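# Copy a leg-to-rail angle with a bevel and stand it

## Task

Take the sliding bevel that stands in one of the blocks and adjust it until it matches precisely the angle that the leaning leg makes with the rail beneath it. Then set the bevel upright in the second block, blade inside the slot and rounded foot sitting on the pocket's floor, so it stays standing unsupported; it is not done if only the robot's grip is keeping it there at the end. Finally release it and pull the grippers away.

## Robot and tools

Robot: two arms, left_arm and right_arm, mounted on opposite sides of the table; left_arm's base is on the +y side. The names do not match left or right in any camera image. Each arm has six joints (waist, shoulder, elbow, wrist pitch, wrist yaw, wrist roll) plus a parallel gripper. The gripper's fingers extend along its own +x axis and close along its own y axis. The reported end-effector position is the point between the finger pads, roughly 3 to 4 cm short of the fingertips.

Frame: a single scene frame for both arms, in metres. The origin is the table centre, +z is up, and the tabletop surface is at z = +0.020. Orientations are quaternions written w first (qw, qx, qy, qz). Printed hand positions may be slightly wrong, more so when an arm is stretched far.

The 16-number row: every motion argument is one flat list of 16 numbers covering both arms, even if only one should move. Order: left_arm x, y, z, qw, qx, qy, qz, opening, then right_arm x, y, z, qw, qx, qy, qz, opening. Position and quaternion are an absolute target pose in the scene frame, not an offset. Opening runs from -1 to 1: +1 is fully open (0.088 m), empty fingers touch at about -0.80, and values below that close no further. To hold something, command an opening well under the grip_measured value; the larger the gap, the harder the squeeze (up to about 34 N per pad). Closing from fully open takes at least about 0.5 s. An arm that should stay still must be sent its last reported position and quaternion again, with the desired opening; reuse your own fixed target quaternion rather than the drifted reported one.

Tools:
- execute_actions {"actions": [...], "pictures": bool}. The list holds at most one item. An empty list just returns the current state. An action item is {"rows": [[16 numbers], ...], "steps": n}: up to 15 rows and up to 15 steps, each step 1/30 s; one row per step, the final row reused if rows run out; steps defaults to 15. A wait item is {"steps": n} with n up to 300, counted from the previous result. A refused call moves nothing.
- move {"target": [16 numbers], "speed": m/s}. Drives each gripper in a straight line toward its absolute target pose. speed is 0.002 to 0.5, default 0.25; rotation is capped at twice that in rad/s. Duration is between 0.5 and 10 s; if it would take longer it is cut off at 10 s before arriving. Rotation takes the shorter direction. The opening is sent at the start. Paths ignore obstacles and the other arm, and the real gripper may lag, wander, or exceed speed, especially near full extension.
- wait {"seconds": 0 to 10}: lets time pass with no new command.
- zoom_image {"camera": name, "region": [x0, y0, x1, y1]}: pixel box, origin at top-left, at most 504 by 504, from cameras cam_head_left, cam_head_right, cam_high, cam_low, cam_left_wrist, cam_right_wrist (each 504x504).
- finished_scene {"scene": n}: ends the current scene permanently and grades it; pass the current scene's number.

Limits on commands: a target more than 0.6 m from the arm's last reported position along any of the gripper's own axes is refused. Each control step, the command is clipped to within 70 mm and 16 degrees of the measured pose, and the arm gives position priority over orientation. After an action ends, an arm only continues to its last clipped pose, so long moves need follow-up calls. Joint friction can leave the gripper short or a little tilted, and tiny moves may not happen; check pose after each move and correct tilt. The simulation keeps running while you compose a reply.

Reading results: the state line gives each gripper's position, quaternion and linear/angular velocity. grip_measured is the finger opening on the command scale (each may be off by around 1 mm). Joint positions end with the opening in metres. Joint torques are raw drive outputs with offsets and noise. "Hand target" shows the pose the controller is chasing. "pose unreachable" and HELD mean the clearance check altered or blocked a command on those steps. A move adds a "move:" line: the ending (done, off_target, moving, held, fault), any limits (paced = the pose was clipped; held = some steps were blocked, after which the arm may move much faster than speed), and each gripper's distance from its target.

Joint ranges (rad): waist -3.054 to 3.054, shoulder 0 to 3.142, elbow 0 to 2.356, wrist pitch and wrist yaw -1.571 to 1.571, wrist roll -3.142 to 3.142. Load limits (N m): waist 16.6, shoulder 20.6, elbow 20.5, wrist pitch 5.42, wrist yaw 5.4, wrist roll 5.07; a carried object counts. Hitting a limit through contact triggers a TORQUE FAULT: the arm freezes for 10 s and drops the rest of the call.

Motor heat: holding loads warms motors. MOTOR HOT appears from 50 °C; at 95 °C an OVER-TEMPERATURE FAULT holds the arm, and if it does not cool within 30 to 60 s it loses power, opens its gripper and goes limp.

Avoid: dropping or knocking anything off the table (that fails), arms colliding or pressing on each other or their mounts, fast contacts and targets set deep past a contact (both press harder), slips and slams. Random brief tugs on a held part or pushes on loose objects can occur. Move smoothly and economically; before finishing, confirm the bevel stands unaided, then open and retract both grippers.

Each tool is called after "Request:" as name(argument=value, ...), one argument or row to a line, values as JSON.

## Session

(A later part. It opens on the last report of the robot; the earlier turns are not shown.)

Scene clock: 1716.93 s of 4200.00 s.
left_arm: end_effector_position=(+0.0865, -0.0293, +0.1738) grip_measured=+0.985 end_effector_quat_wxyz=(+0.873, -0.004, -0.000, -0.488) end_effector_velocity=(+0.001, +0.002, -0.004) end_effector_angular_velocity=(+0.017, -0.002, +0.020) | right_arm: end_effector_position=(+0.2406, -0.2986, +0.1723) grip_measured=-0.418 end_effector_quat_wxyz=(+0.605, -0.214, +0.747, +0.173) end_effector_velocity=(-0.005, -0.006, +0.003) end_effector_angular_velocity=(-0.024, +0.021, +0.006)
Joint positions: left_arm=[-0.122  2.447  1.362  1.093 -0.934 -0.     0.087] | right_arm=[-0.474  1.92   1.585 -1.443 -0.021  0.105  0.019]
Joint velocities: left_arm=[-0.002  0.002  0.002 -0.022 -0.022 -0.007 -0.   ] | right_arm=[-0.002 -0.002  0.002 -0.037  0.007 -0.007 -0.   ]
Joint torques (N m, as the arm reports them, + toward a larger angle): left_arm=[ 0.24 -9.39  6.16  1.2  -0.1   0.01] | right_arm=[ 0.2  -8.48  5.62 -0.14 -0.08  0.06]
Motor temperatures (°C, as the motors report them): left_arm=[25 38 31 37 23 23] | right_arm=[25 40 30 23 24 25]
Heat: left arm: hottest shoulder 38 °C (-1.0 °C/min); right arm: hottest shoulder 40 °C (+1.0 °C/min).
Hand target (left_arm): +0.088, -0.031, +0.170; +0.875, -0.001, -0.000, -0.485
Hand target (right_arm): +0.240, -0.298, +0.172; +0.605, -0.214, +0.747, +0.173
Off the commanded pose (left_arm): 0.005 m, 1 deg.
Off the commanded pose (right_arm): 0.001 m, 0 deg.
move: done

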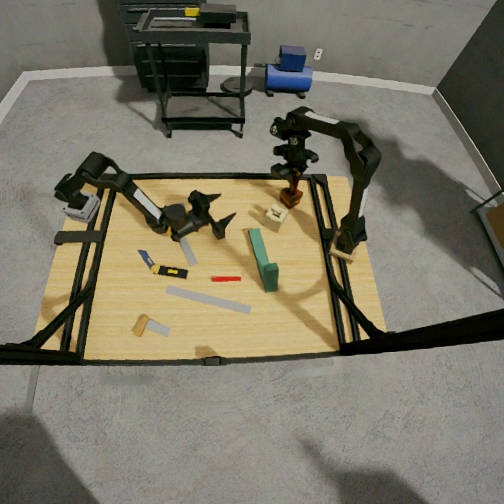

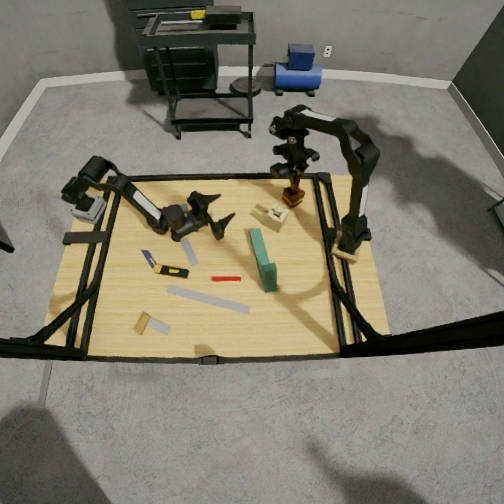

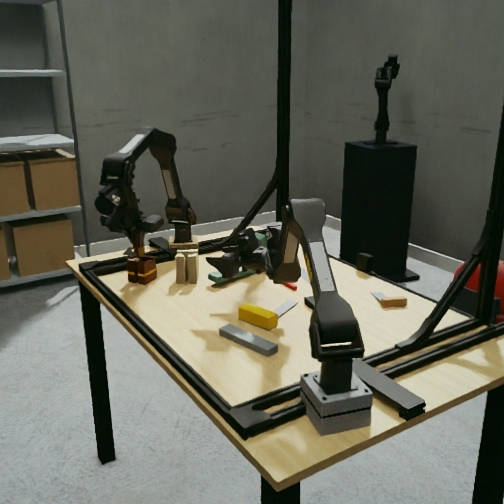

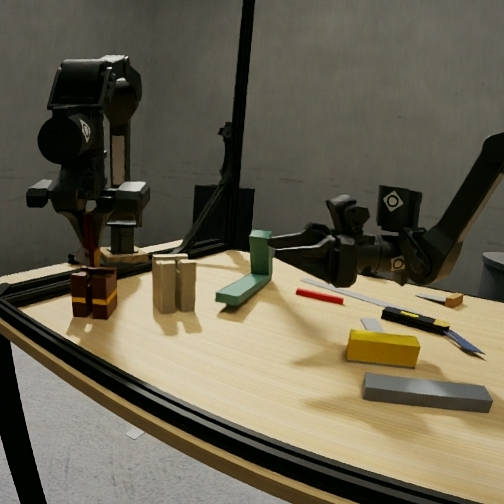

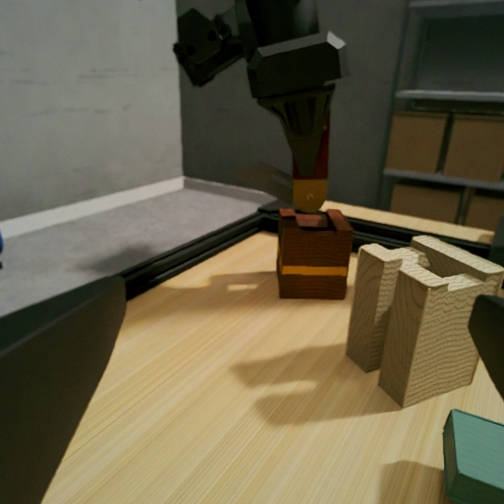

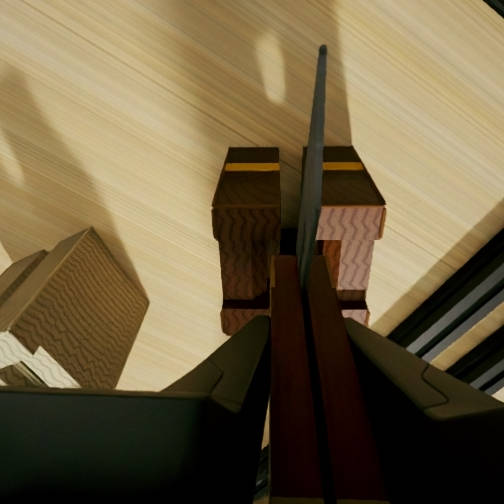

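Request:
move(
  target=[0.09,-0.03,0.17,0.875,0,0,-0.485,1, 0.2364,-0.3003,0.171,0.6049,-0.2142,0.7470,0.1734,-1],
  speed=0.006,
)

Request:
zoom_image(
  camera="cam_left_wrist",
  region=[230,100,390,310],
)

Request:
zoom_image(
  camera="cam_right_wrist",
  region=[190,100,390,340],
)

Scene clock: 1738.70 s of 4200.00 s.
left_arm: end_effector_position=(+0.0881, -0.0299, +0.1723) grip_measured=+0.985 end_effector_quat_wxyz=(+0.874, -0.003, -0.000, -0.486) end_effector_velocity=(-0.000, +0.001, -0.003) end_effector_angular_velocity=(+0.015, -0.011, +0.005) | right_arm: end_effector_position=(+0.2383, -0.3002, +0.1679) grip_measured=-0.418 end_effector_quat_wxyz=(+0.601, -0.216, +0.750, +0.172) end_effector_velocity=(-0.002, -0.002, +0.001) end_effector_angular_velocity=(-0.011, +0.000, -0.003)
Joint positions: left_arm=[-0.119  2.451  1.365  1.091 -0.935 -0.     0.087] | right_arm=[-0.474  1.921  1.567 -1.435 -0.022  0.105  0.019]
Joint velocities: left_arm=[-0.002  0.002 -0.002 -0.007 -0.007  0.007 -0.   ] | right_arm=[ 0.002 -0.002 -0.002 -0.007  0.007  0.007 -0.   ]
Joint torques (N m, as the arm reports them, + toward a larger angle): left_arm=[  0.31 -10.36   5.     1.34   0.01   0.02] | right_arm=[  0.25 -10.39   4.85  -0.1   -0.08   0.07]
Motor temperatures (°C, as the motors report them): left_arm=[25 43 32 36 23 23] | right_arm=[25 40 31 23 24 25]
Heat: left arm: hottest shoulder 43 °C (+5.0 °C/min); right arm: hottest shoulder 40 °C (+1.0 °C/min).
Hand target (left_arm): +0.090, -0.030, +0.170; +0.875, -0.000, +0.000, -0.485
Hand target (right_arm): +0.236, -0.300, +0.171; +0.605, -0.214, +0.747, +0.173
Off the commanded pose (left_arm): 0.003 m, 0 deg.
Off the commanded pose (right_arm): 0.004 m, 1 deg.
move: done

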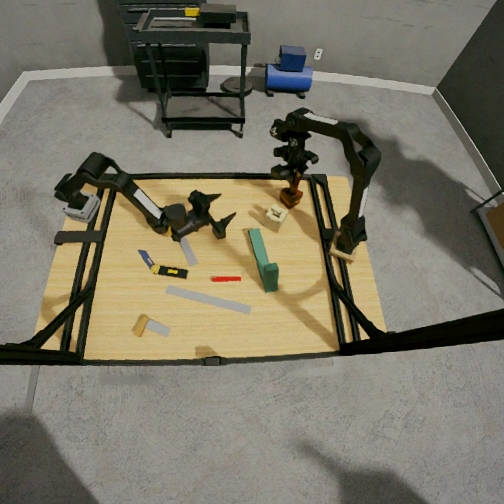

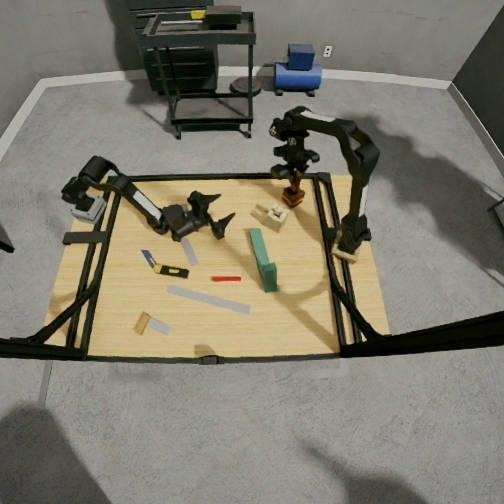

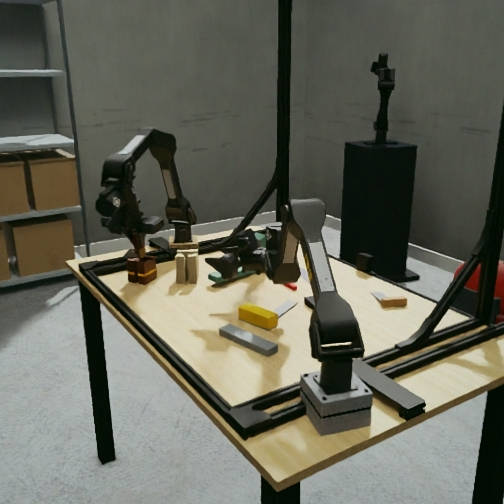

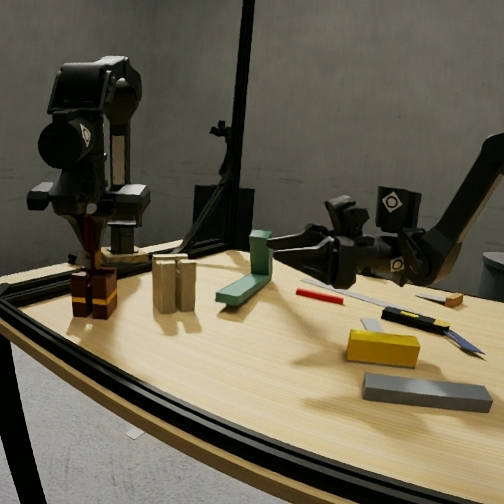

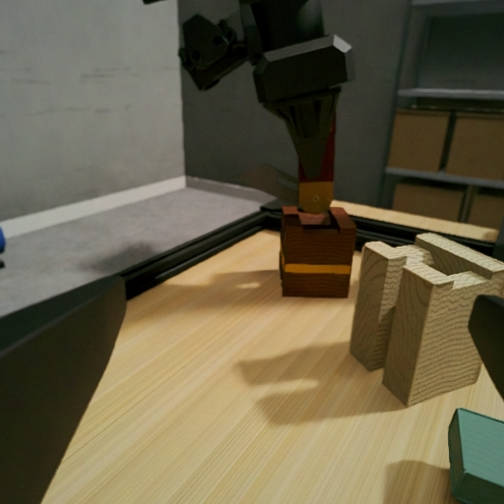

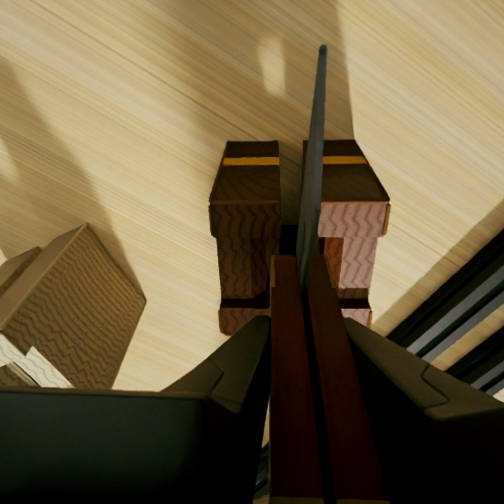

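Region (230, 100, 390, 310) of cam_left_wrist's 504x504 image, scaled by 2.400, with more detail than that image has; it fills the left 384 columns of this view, and the rest is white.

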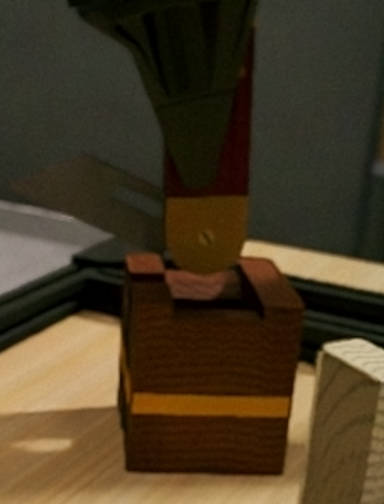

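Region (190, 100, 390, 340) of cam_right_wrist's 504x504 image, scaled by 2.100, with more detail than that image has.

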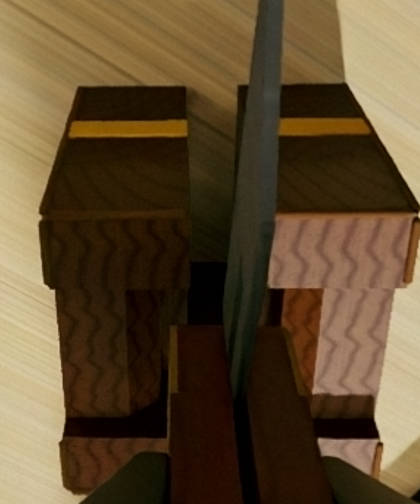

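Request:
move(
  target=[0.09,-0.03,0.17,0.875,0,0,-0.485,1, 0.2346,-0.3013,0.168,0.6049,-0.2142,0.7470,0.1734,-1],
  speed=0.005,
)

Request:
zoom_image(
  camera="cam_left_wrist",
  region=[230,100,390,310],
)

Request:
zoom_image(
  camera="cam_right_wrist",
  region=[190,100,390,340],
)

Scene clock: 1758.47 s of 4200.00 s.
left_arm: end_effector_position=(+0.0886, -0.0299, +0.1713) grip_measured=+0.985 end_effector_quat_wxyz=(+0.874, -0.002, -0.000, -0.486) end_effector_velocity=(+0.001, +0.000, -0.002) end_effector_angular_velocity=(-0.000, +0.014, -0.005) | right_arm: end_effector_position=(+0.2367, -0.3013, +0.1640) grip_measured=-0.418 end_effector_quat_wxyz=(+0.600, -0.216, +0.751, +0.171) end_effector_velocity=(-0.002, -0.001, +0.002) end_effector_angular_velocity=(+0.005, +0.007, +0.003)
Joint positions: left_arm=[-0.118  2.453  1.365  1.091 -0.935 -0.     0.087] | right_arm=[-0.474  1.918  1.546 -1.421 -0.022  0.106  0.019]
Joint velocities: left_arm=[ 0.002 -0.002 -0.007 -0.007  0.007 -0.022 -0.   ] | right_arm=[-0.002 -0.007 -0.002 -0.007 -0.007 -0.007 -0.   ]
Joint torques (N m, as the arm reports them, + toward a larger angle): left_arm=[  0.24 -10.5    5.     1.35   0.01   0.02] | right_arm=[  0.29 -10.81   4.72  -0.1   -0.08   0.09]
Motor temperatures (°C, as the motors report them): left_arm=[25 46 31 36 23 23] | right_arm=[25 42 30 23 24 25]
Heat: left arm: hottest shoulder 46 °C (+8.1 °C/min); right arm: hottest shoulder 42 °C (+3.0 °C/min).
Hand target (left_arm): +0.090, -0.030, +0.170; +0.875, +0.000, +0.000, -0.485
Hand target (right_arm): +0.235, -0.301, +0.168; +0.605, -0.214, +0.747, +0.173
Off the commanded pose (left_arm): 0.002 m, 0 deg.
Off the commanded pose (right_arm): 0.004 m, 1 deg.
move: done

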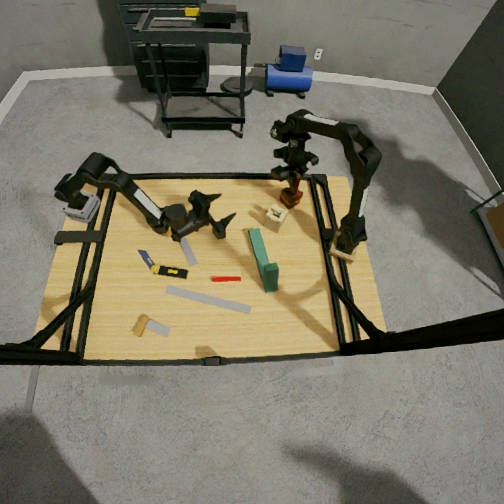

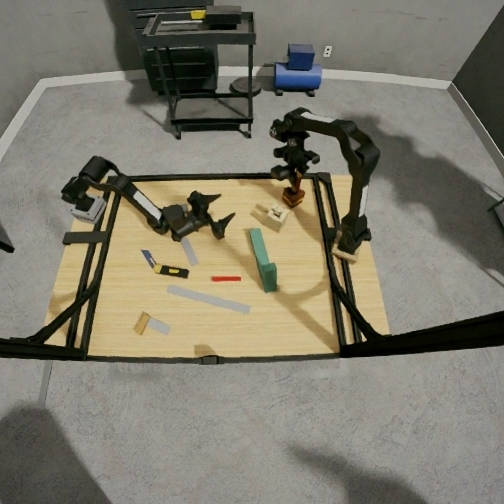

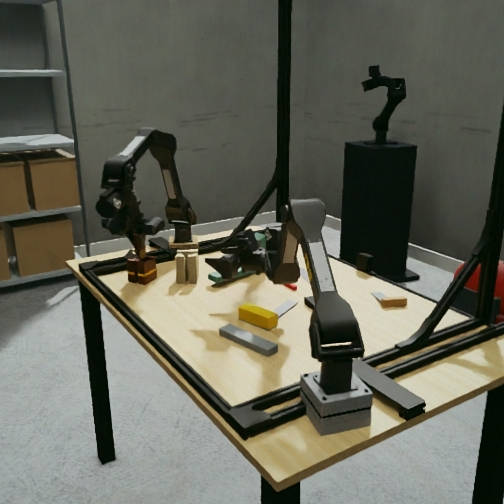

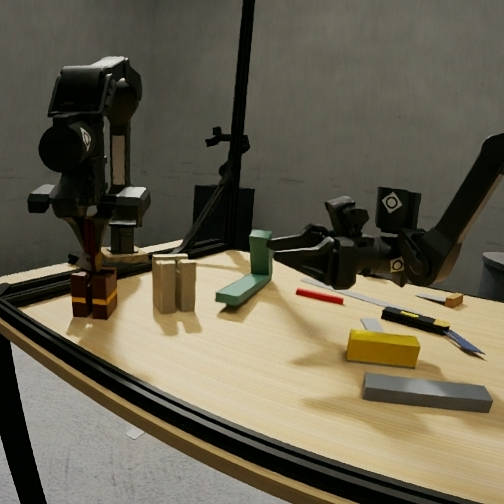

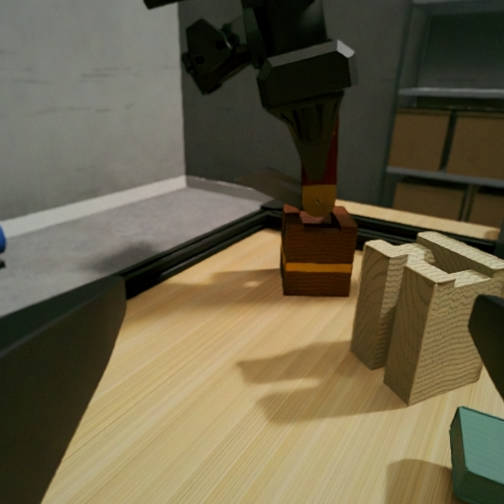

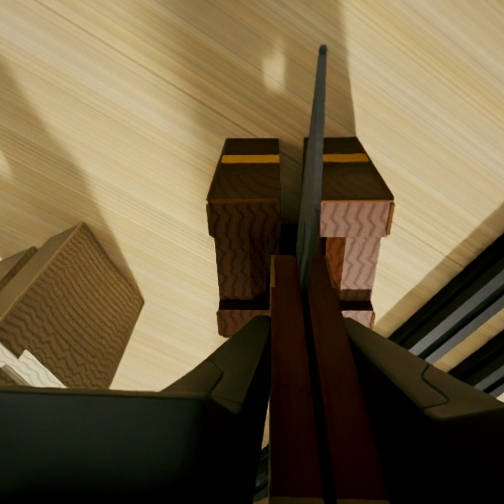

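Region (230, 100, 390, 310) of cam_left_wrist's 504x504 image, scaled by 2.400, with more detail than that image has; it fills the left 384 columns of this view, and the rest is white.

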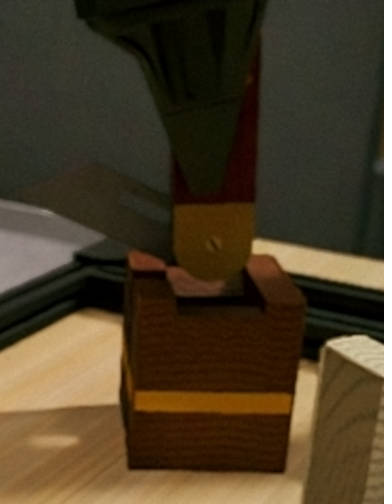

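Region (190, 100, 390, 340) of cam_right_wrist's 504x504 image, scaled by 2.100, with more detail than that image has.

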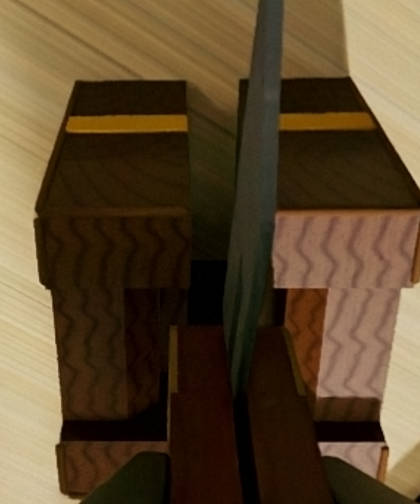

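Request:
move(
  target=[0.09,-0.03,0.17,0.875,0,0,-0.485,1, 0.2356,-0.3010,0.158,0.6049,-0.2142,0.7470,0.1734,-1],
  speed=0.006,
)

Request:
zoom_image(
  camera="cam_left_wrist",
  region=[230,100,390,310],
)

Request:
zoom_image(
  camera="cam_right_wrist",
  region=[190,100,390,340],
)

Scene clock: 1768.87 s of 4200.00 s.
left_arm: end_effector_position=(+0.0888, -0.0298, +0.1708) grip_measured=+0.985 end_effector_quat_wxyz=(+0.874, -0.001, -0.000, -0.486) end_effector_velocity=(-0.002, +0.000, -0.001) end_effector_angular_velocity=(+0.003, +0.004, -0.010) | right_arm: end_effector_position=(+0.2372, -0.3007, +0.1573) grip_measured=-0.418 end_effector_quat_wxyz=(+0.604, -0.215, +0.748, +0.173) end_effector_velocity=(-0.002, -0.004, -0.000) end_effector_angular_velocity=(-0.009, +0.008, +0.021)
Joint positions: left_arm=[-0.118  2.454  1.364  1.091 -0.935 -0.     0.087] | right_arm=[-0.473  1.916  1.518 -1.384 -0.022  0.106  0.019]
Joint velocities: left_arm=[-0.002 -0.002 -0.002 -0.007  0.007 -0.007  0.   ] | right_arm=[-0.002 -0.002 -0.007 -0.007  0.007 -0.022 -0.   ]
Joint torques (N m, as the arm reports them, + toward a larger angle): left_arm=[  0.19 -10.59   5.03   1.36   0.01   0.01] | right_arm=[ 0.19 -9.43  4.69 -0.05 -0.07  0.06]
Motor temperatures (°C, as the motors report them): left_arm=[25 47 31 36 23 23] | right_arm=[25 43 30 23 24 25]
Heat: left arm: hottest shoulder 47 °C (+9.0 °C/min); right arm: hottest shoulder 43 °C (+4.0 °C/min).
Hand target (left_arm): +0.090, -0.030, +0.170; +0.875, +0.000, +0.000, -0.485
Hand target (right_arm): +0.236, -0.301, +0.158; +0.605, -0.214, +0.747, +0.173
Off the commanded pose (left_arm): 0.001 m, 0 deg.
Off the commanded pose (right_arm): 0.002 m, 0 deg.
move: done

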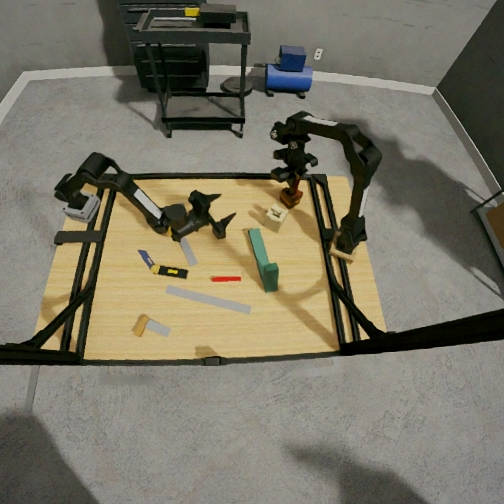

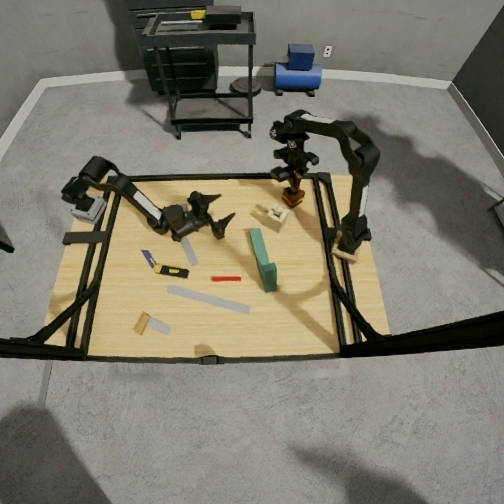

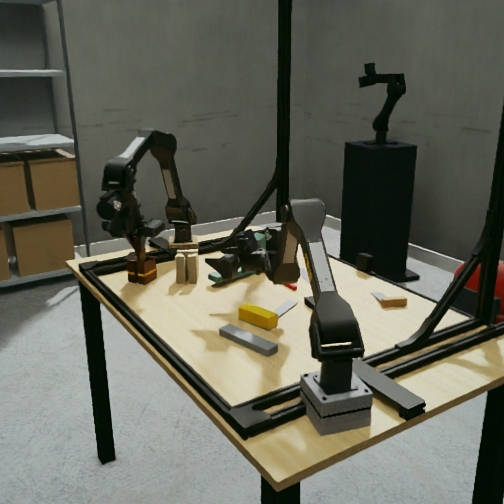

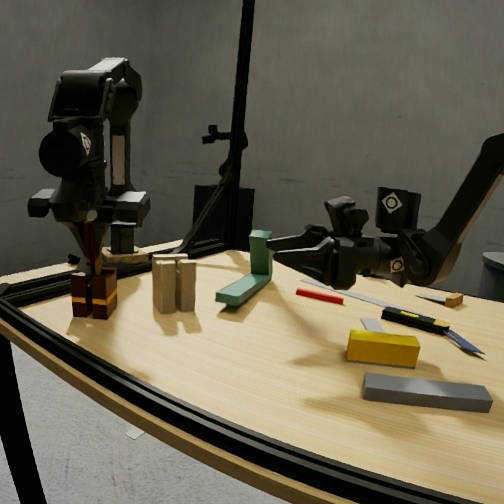

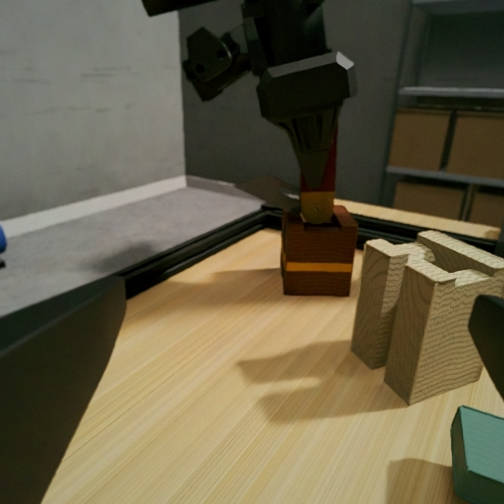

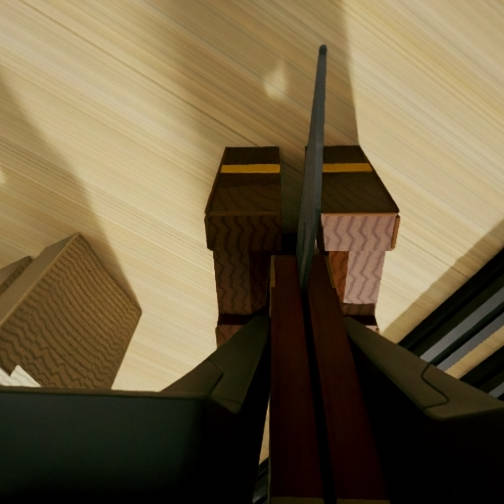

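Region (230, 100, 390, 310) of cam_left_wrist's 504x504 image, scaled by 2.400, with more detail than that image has; it fills the left 384 columns of this view, and the rest is white.

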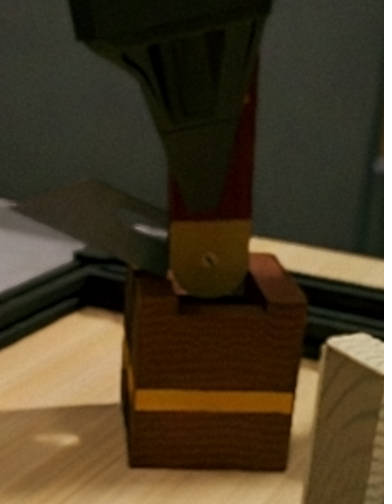

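Region (190, 100, 390, 340) of cam_right_wrist's 504x504 image, scaled by 2.100, with more detail than that image has.

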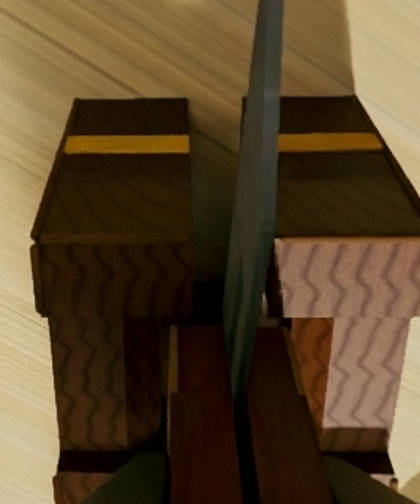

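Request:
move(
  target=[0.09,-0.03,0.17,0.875,0,0,-0.485,1, 0.2338,-0.3021,0.156,0.6049,-0.2142,0.7470,0.1734,-1],
  speed=0.005,
)

Request:
zoom_image(
  camera="cam_left_wrist",
  region=[230,100,390,310],
)

Request:
zoom_image(
  camera="cam_right_wrist",
  region=[190,100,390,340],
)

Scene clock: 1779.70 s of 4200.00 s.
left_arm: end_effector_position=(+0.0888, -0.0298, +0.1706) grip_measured=+0.985 end_effector_quat_wxyz=(+0.874, -0.001, -0.000, -0.486) end_effector_velocity=(-0.003, +0.002, -0.001) end_effector_angular_velocity=(+0.003, +0.004, -0.000) | right_arm: end_effector_position=(+0.2357, -0.3019, +0.1535) grip_measured=-0.418 end_effector_quat_wxyz=(+0.602, -0.215, +0.749, +0.172) end_effector_velocity=(-0.003, +0.001, +0.001) end_effector_angular_velocity=(+0.016, +0.022, +0.014)
Joint positions: left_arm=[-0.118  2.454  1.364  1.091 -0.935 -0.     0.087] | right_arm=[-0.473  1.915  1.501 -1.373 -0.022  0.106  0.019]
Joint velocities: left_arm=[-0.007 -0.002 -0.002 -0.007 -0.007 -0.007 -0.   ] | right_arm=[-0.002 -0.002 -0.002 -0.007 -0.022 -0.022 -0.   ]
Joint torques (N m, as the arm reports them, + toward a larger angle): left_arm=[  0.18 -10.7    5.08   1.36   0.     0.02] | right_arm=[  0.23 -10.09   4.69  -0.06  -0.07   0.07]
Motor temperatures (°C, as the motors report them): left_arm=[25 48 31 36 23 23] | right_arm=[25 43 30 23 24 25]
Heat: left arm: hottest shoulder 48 °C (+9.0 °C/min); right arm: hottest shoulder 43 °C (+3.0 °C/min).
Hand target (left_arm): +0.090, -0.030, +0.170; +0.875, -0.000, -0.000, -0.485
Hand target (right_arm): +0.234, -0.302, +0.156; +0.605, -0.214, +0.747, +0.173
Off the commanded pose (left_arm): 0.001 m, 0 deg.
Off the commanded pose (right_arm): 0.003 m, 0 deg.
move: done

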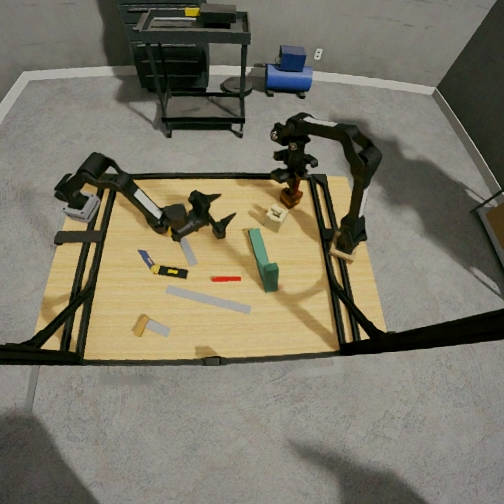

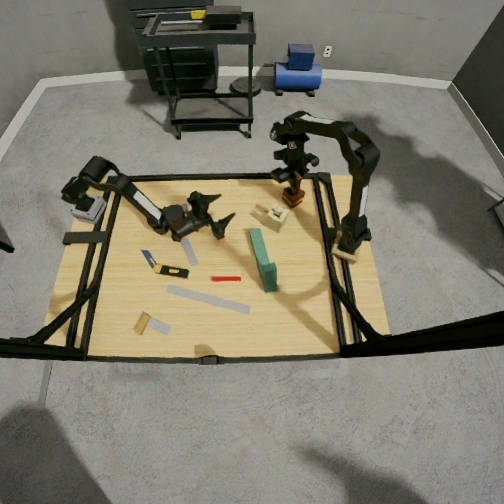

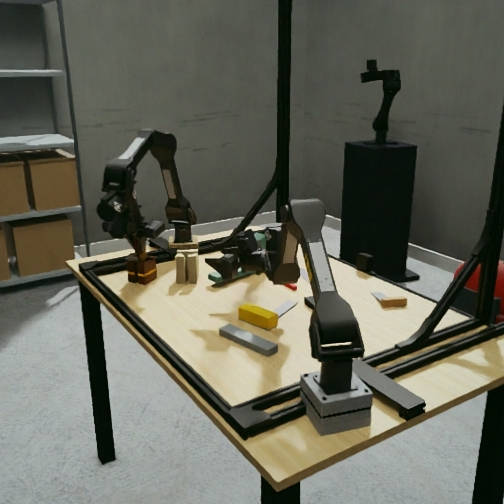

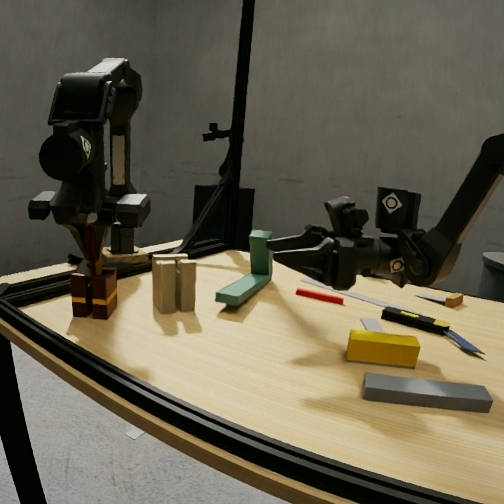

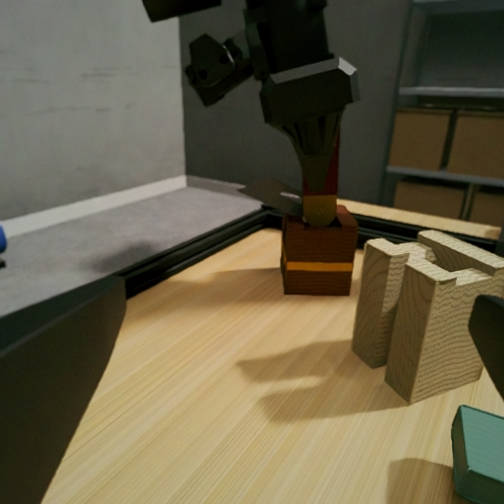

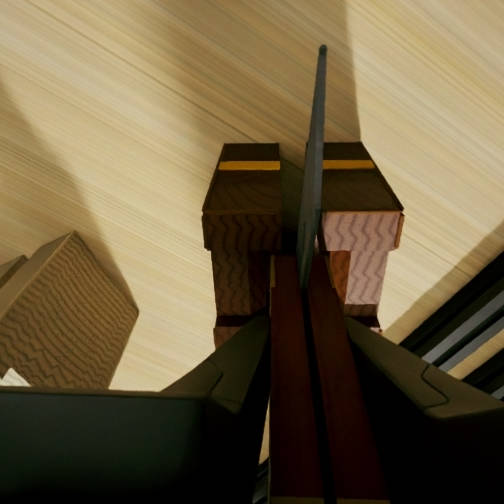

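Region (230, 100, 390, 310) of cam_left_wrist's 504x504 image, scaled by 2.400, with more detail than that image has; it fills the left 384 columns of this view, and the rest is white.

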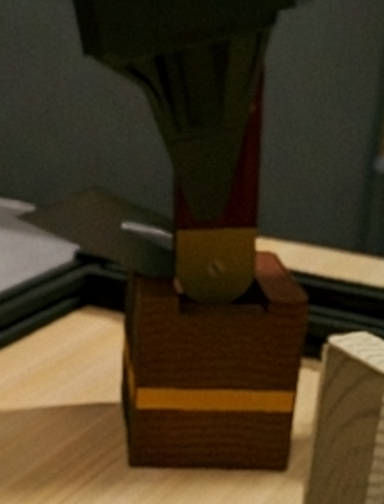

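Region (190, 100, 390, 340) of cam_right_wrist's 504x504 image, scaled by 2.100, with more detail than that image has.

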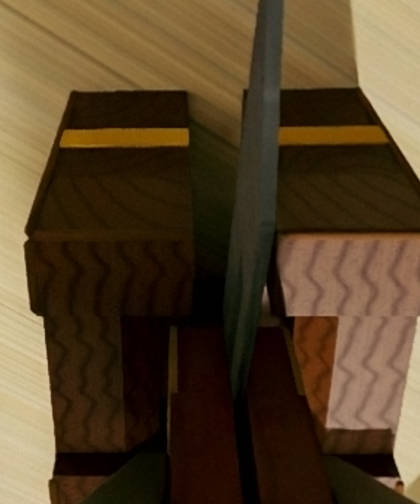

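Request:
move(
  target=[0.09,-0.03,0.17,0.875,0,0,-0.485,1, 0.2336,-0.3023,0.147,0.6049,-0.2142,0.7470,0.1734,-1],
  speed=0.005,
)

Request:
zoom_image(
  camera="cam_left_wrist",
  region=[230,100,390,310],
)

Request:
zoom_image(
  camera="cam_right_wrist",
  region=[190,100,390,340],
)

Scene clock: 1791.13 s of 4200.00 s.
left_arm: end_effector_position=(+0.0890, -0.0298, +0.1703) grip_measured=+0.985 end_effector_quat_wxyz=(+0.874, -0.000, -0.000, -0.485) end_effector_velocity=(-0.000, +0.001, -0.000) end_effector_angular_velocity=(+0.004, +0.012, +0.005) | right_arm: end_effector_position=(+0.2353, -0.3020, +0.1463) grip_measured=-0.418 end_effector_quat_wxyz=(+0.604, -0.215, +0.748, +0.173) end_effector_velocity=(-0.001, -0.003, +0.001) end_effector_angular_velocity=(-0.009, +0.002, +0.006)
Joint positions: left_arm=[-0.117  2.454  1.364  1.091 -0.935  0.     0.087] | right_arm=[-0.473  1.914  1.472 -1.339 -0.022  0.106  0.019]
Joint velocities: left_arm=[-0.002 -0.007 -0.002 -0.022 -0.007 -0.022 -0.   ] | right_arm=[-0.002 -0.002 -0.002 -0.007  0.007 -0.007 -0.   ]
Joint torques (N m, as the arm reports them, + toward a larger angle): left_arm=[  0.16 -10.72   5.07   1.37   0.     0.02] | right_arm=[ 0.22 -9.33  4.68 -0.1  -0.08  0.07]
Motor temperatures (°C, as the motors report them): left_arm=[25 49 31 36 23 23] | right_arm=[25 43 30 23 24 25]
Heat: left arm: hottest shoulder 49 °C (+8.1 °C/min); right arm: hottest shoulder 43 °C (+3.0 °C/min).
Hand target (left_arm): +0.090, -0.030, +0.170; +0.875, +0.000, -0.000, -0.485
Hand target (right_arm): +0.234, -0.302, +0.147; +0.605, -0.214, +0.747, +0.173
Off the commanded pose (left_arm): 0.001 m, 0 deg.
Off the commanded pose (right_arm): 0.002 m, 0 deg.
move: done

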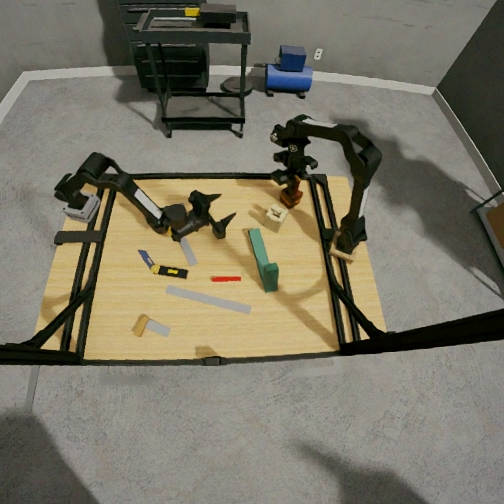

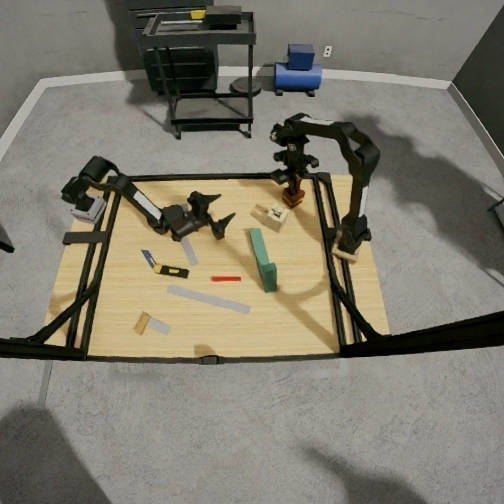

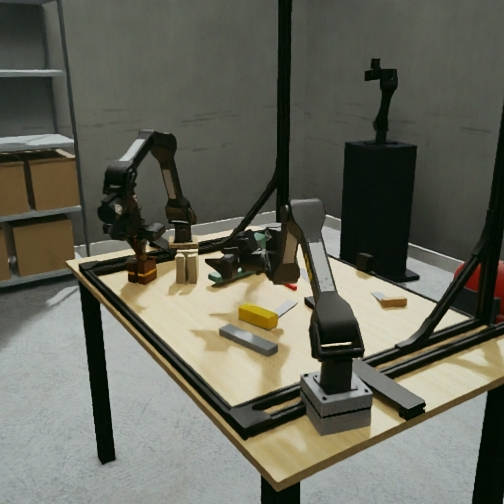

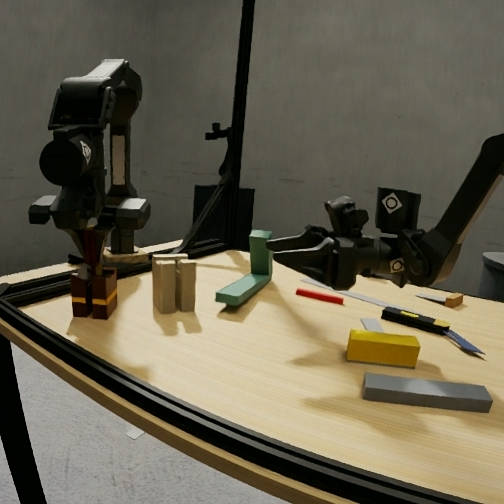

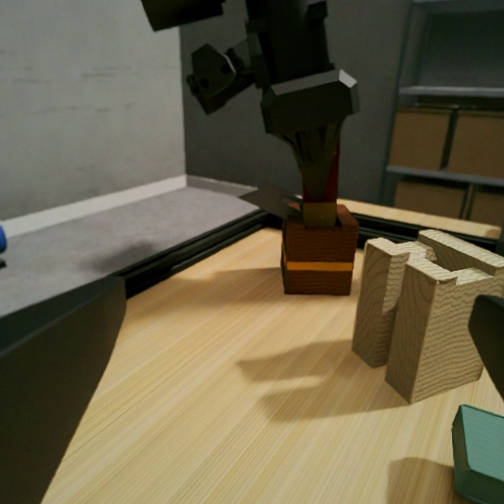

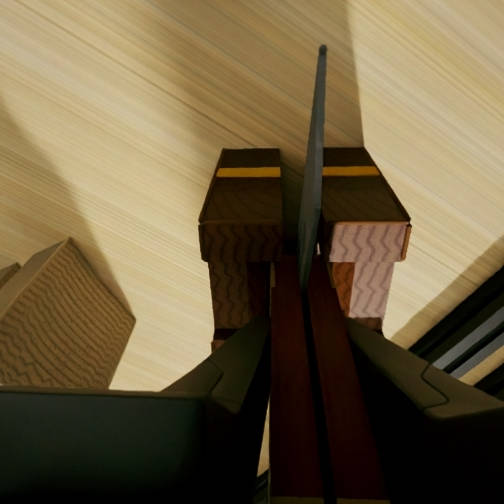

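Region (230, 100, 390, 310) of cam_left_wrist's 504x504 image, scaled by 2.400, with more detail than that image has; it fills the left 384 columns of this view, and the rest is white.

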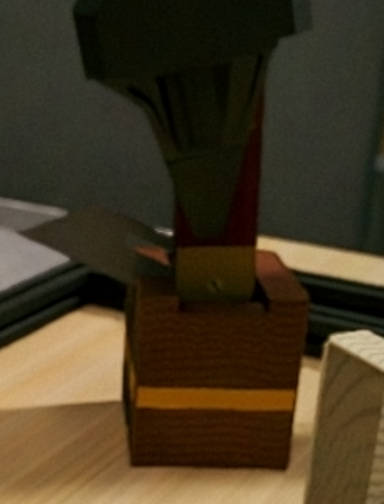

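Region (190, 100, 390, 340) of cam_right_wrist's 504x504 image, scaled by 2.100, with more detail than that image has.

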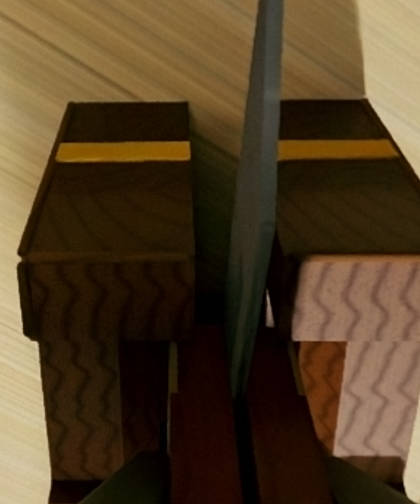

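Request:
move(
  target=[0.09,-0.03,0.17,0.875,0,0,-0.485,1, 0.2336,-0.3023,0.140,0.6049,-0.2142,0.7470,0.1734,-1],
  speed=0.005,
)

Request:
zoom_image(
  camera="cam_left_wrist",
  region=[230,100,390,310],
)

Request:
zoom_image(
  camera="cam_right_wrist",
  region=[190,100,390,340],
)

Scene clock: 1806.90 s of 4200.00 s.
left_arm: end_effector_position=(+0.0893, -0.0298, +0.1698) grip_measured=+0.985 end_effector_quat_wxyz=(+0.874, +0.000, -0.000, -0.485) end_effector_velocity=(-0.000, +0.001, -0.001) end_effector_angular_velocity=(+0.011, -0.009, +0.005) | right_arm: end_effector_position=(+0.2353, -0.3019, +0.1413) grip_measured=-0.418 end_effector_quat_wxyz=(+0.606, -0.214, +0.746, +0.174) end_effector_velocity=(+0.001, +0.001, -0.000) end_effector_angular_velocity=(+0.011, -0.001, +0.003)
Joint positions: left_arm=[-0.117  2.455  1.364  1.091 -0.935  0.     0.087] | right_arm=[-0.473  1.913  1.452 -1.314 -0.022  0.107  0.019]
Joint velocities: left_arm=[-0.002 -0.002 -0.002 -0.007 -0.007  0.007 -0.   ] | right_arm=[-0.002 -0.002 -0.002  0.007 -0.007 -0.007 -0.   ]
Joint torques (N m, as the arm reports them, + toward a larger angle): left_arm=[  0.12 -10.78   5.13   1.37   0.     0.  ] | right_arm=[ 0.19 -8.57  4.53  0.   -0.08  0.05]
Motor temperatures (°C, as the motors report them): left_arm=[25 50 31 36 23 23] | right_arm=[25 43 30 23 24 25]
Heat: left arm: hottest shoulder 50 °C (+6.0 °C/min); right arm: hottest shoulder 43 °C (+2.0 °C/min). Fold the left arm in close to its base before you think long.
Hand target (left_arm): +0.090, -0.030, +0.170; +0.875, +0.000, +0.000, -0.485
Hand target (right_arm): +0.234, -0.302, +0.140; +0.605, -0.214, +0.747, +0.173
Off the commanded pose (left_arm): 0.001 m, 0 deg.
Off the commanded pose (right_arm): 0.002 m, 0 deg.
MOTOR HOT: a motor of the left arm reached 50 °C. Now the hottest motor of the left arm, joint 2 (shoulder), reports 50 °C. The temperature limit of the motors' drives, at which the controller stops that arm, is 95 °C. To cool a motor, set the load down, stop pushing, or move to a pose that needs little force.
move: done

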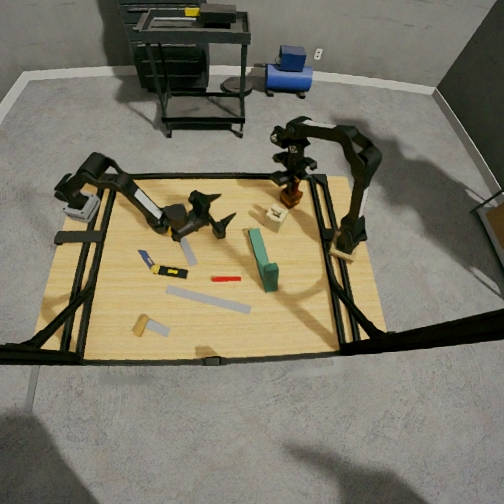

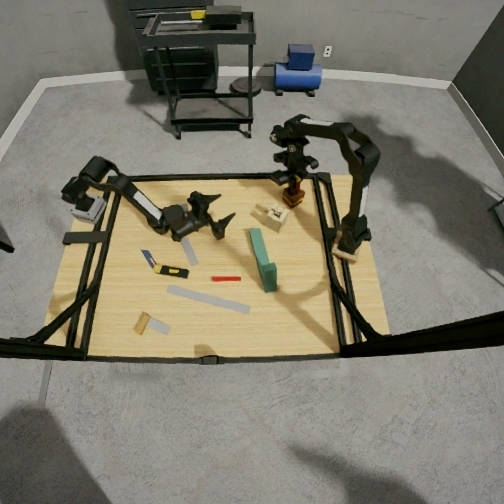

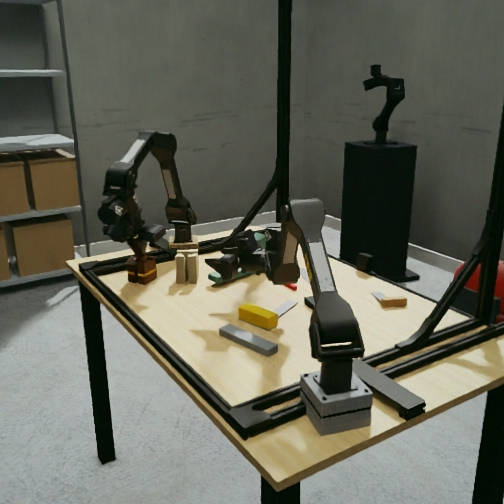

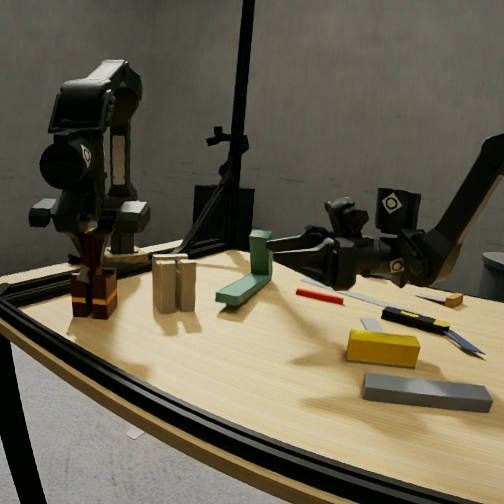

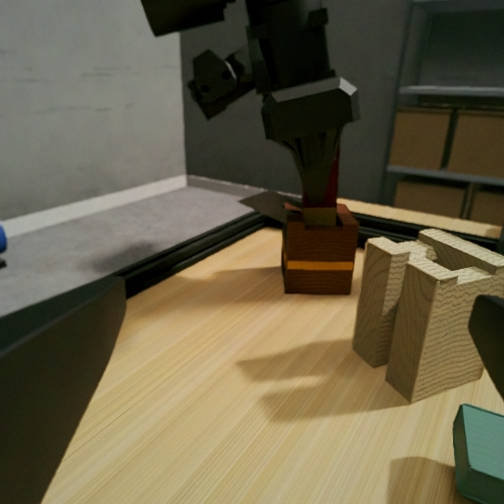

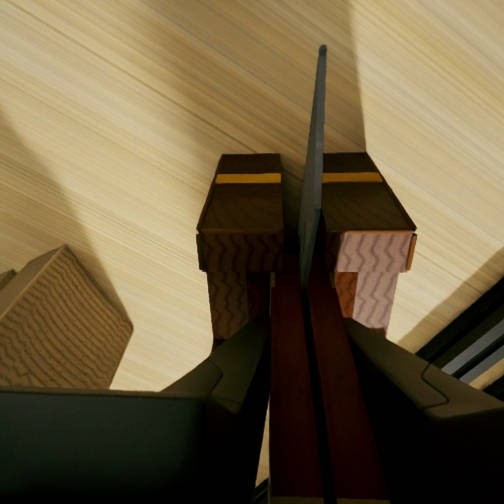

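Region (230, 100, 390, 310) of cam_left_wrist's 504x504 image, scaled by 2.400, with more detail than that image has; it fills the left 384 columns of this view, and the rest is white.

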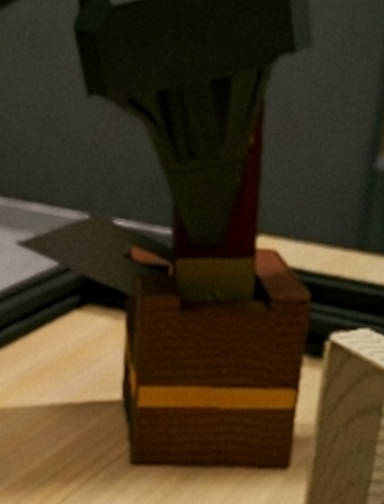

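Region (190, 100, 390, 340) of cam_right_wrist's 504x504 image, scaled by 2.100, with more detail than that image has.

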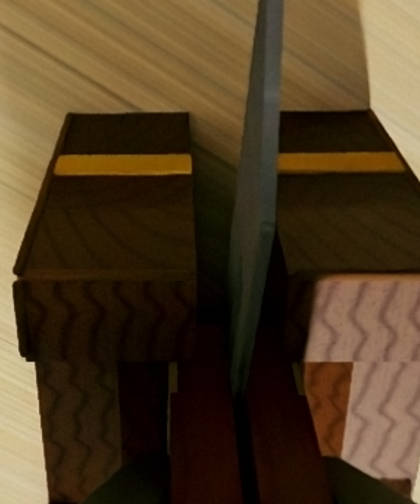

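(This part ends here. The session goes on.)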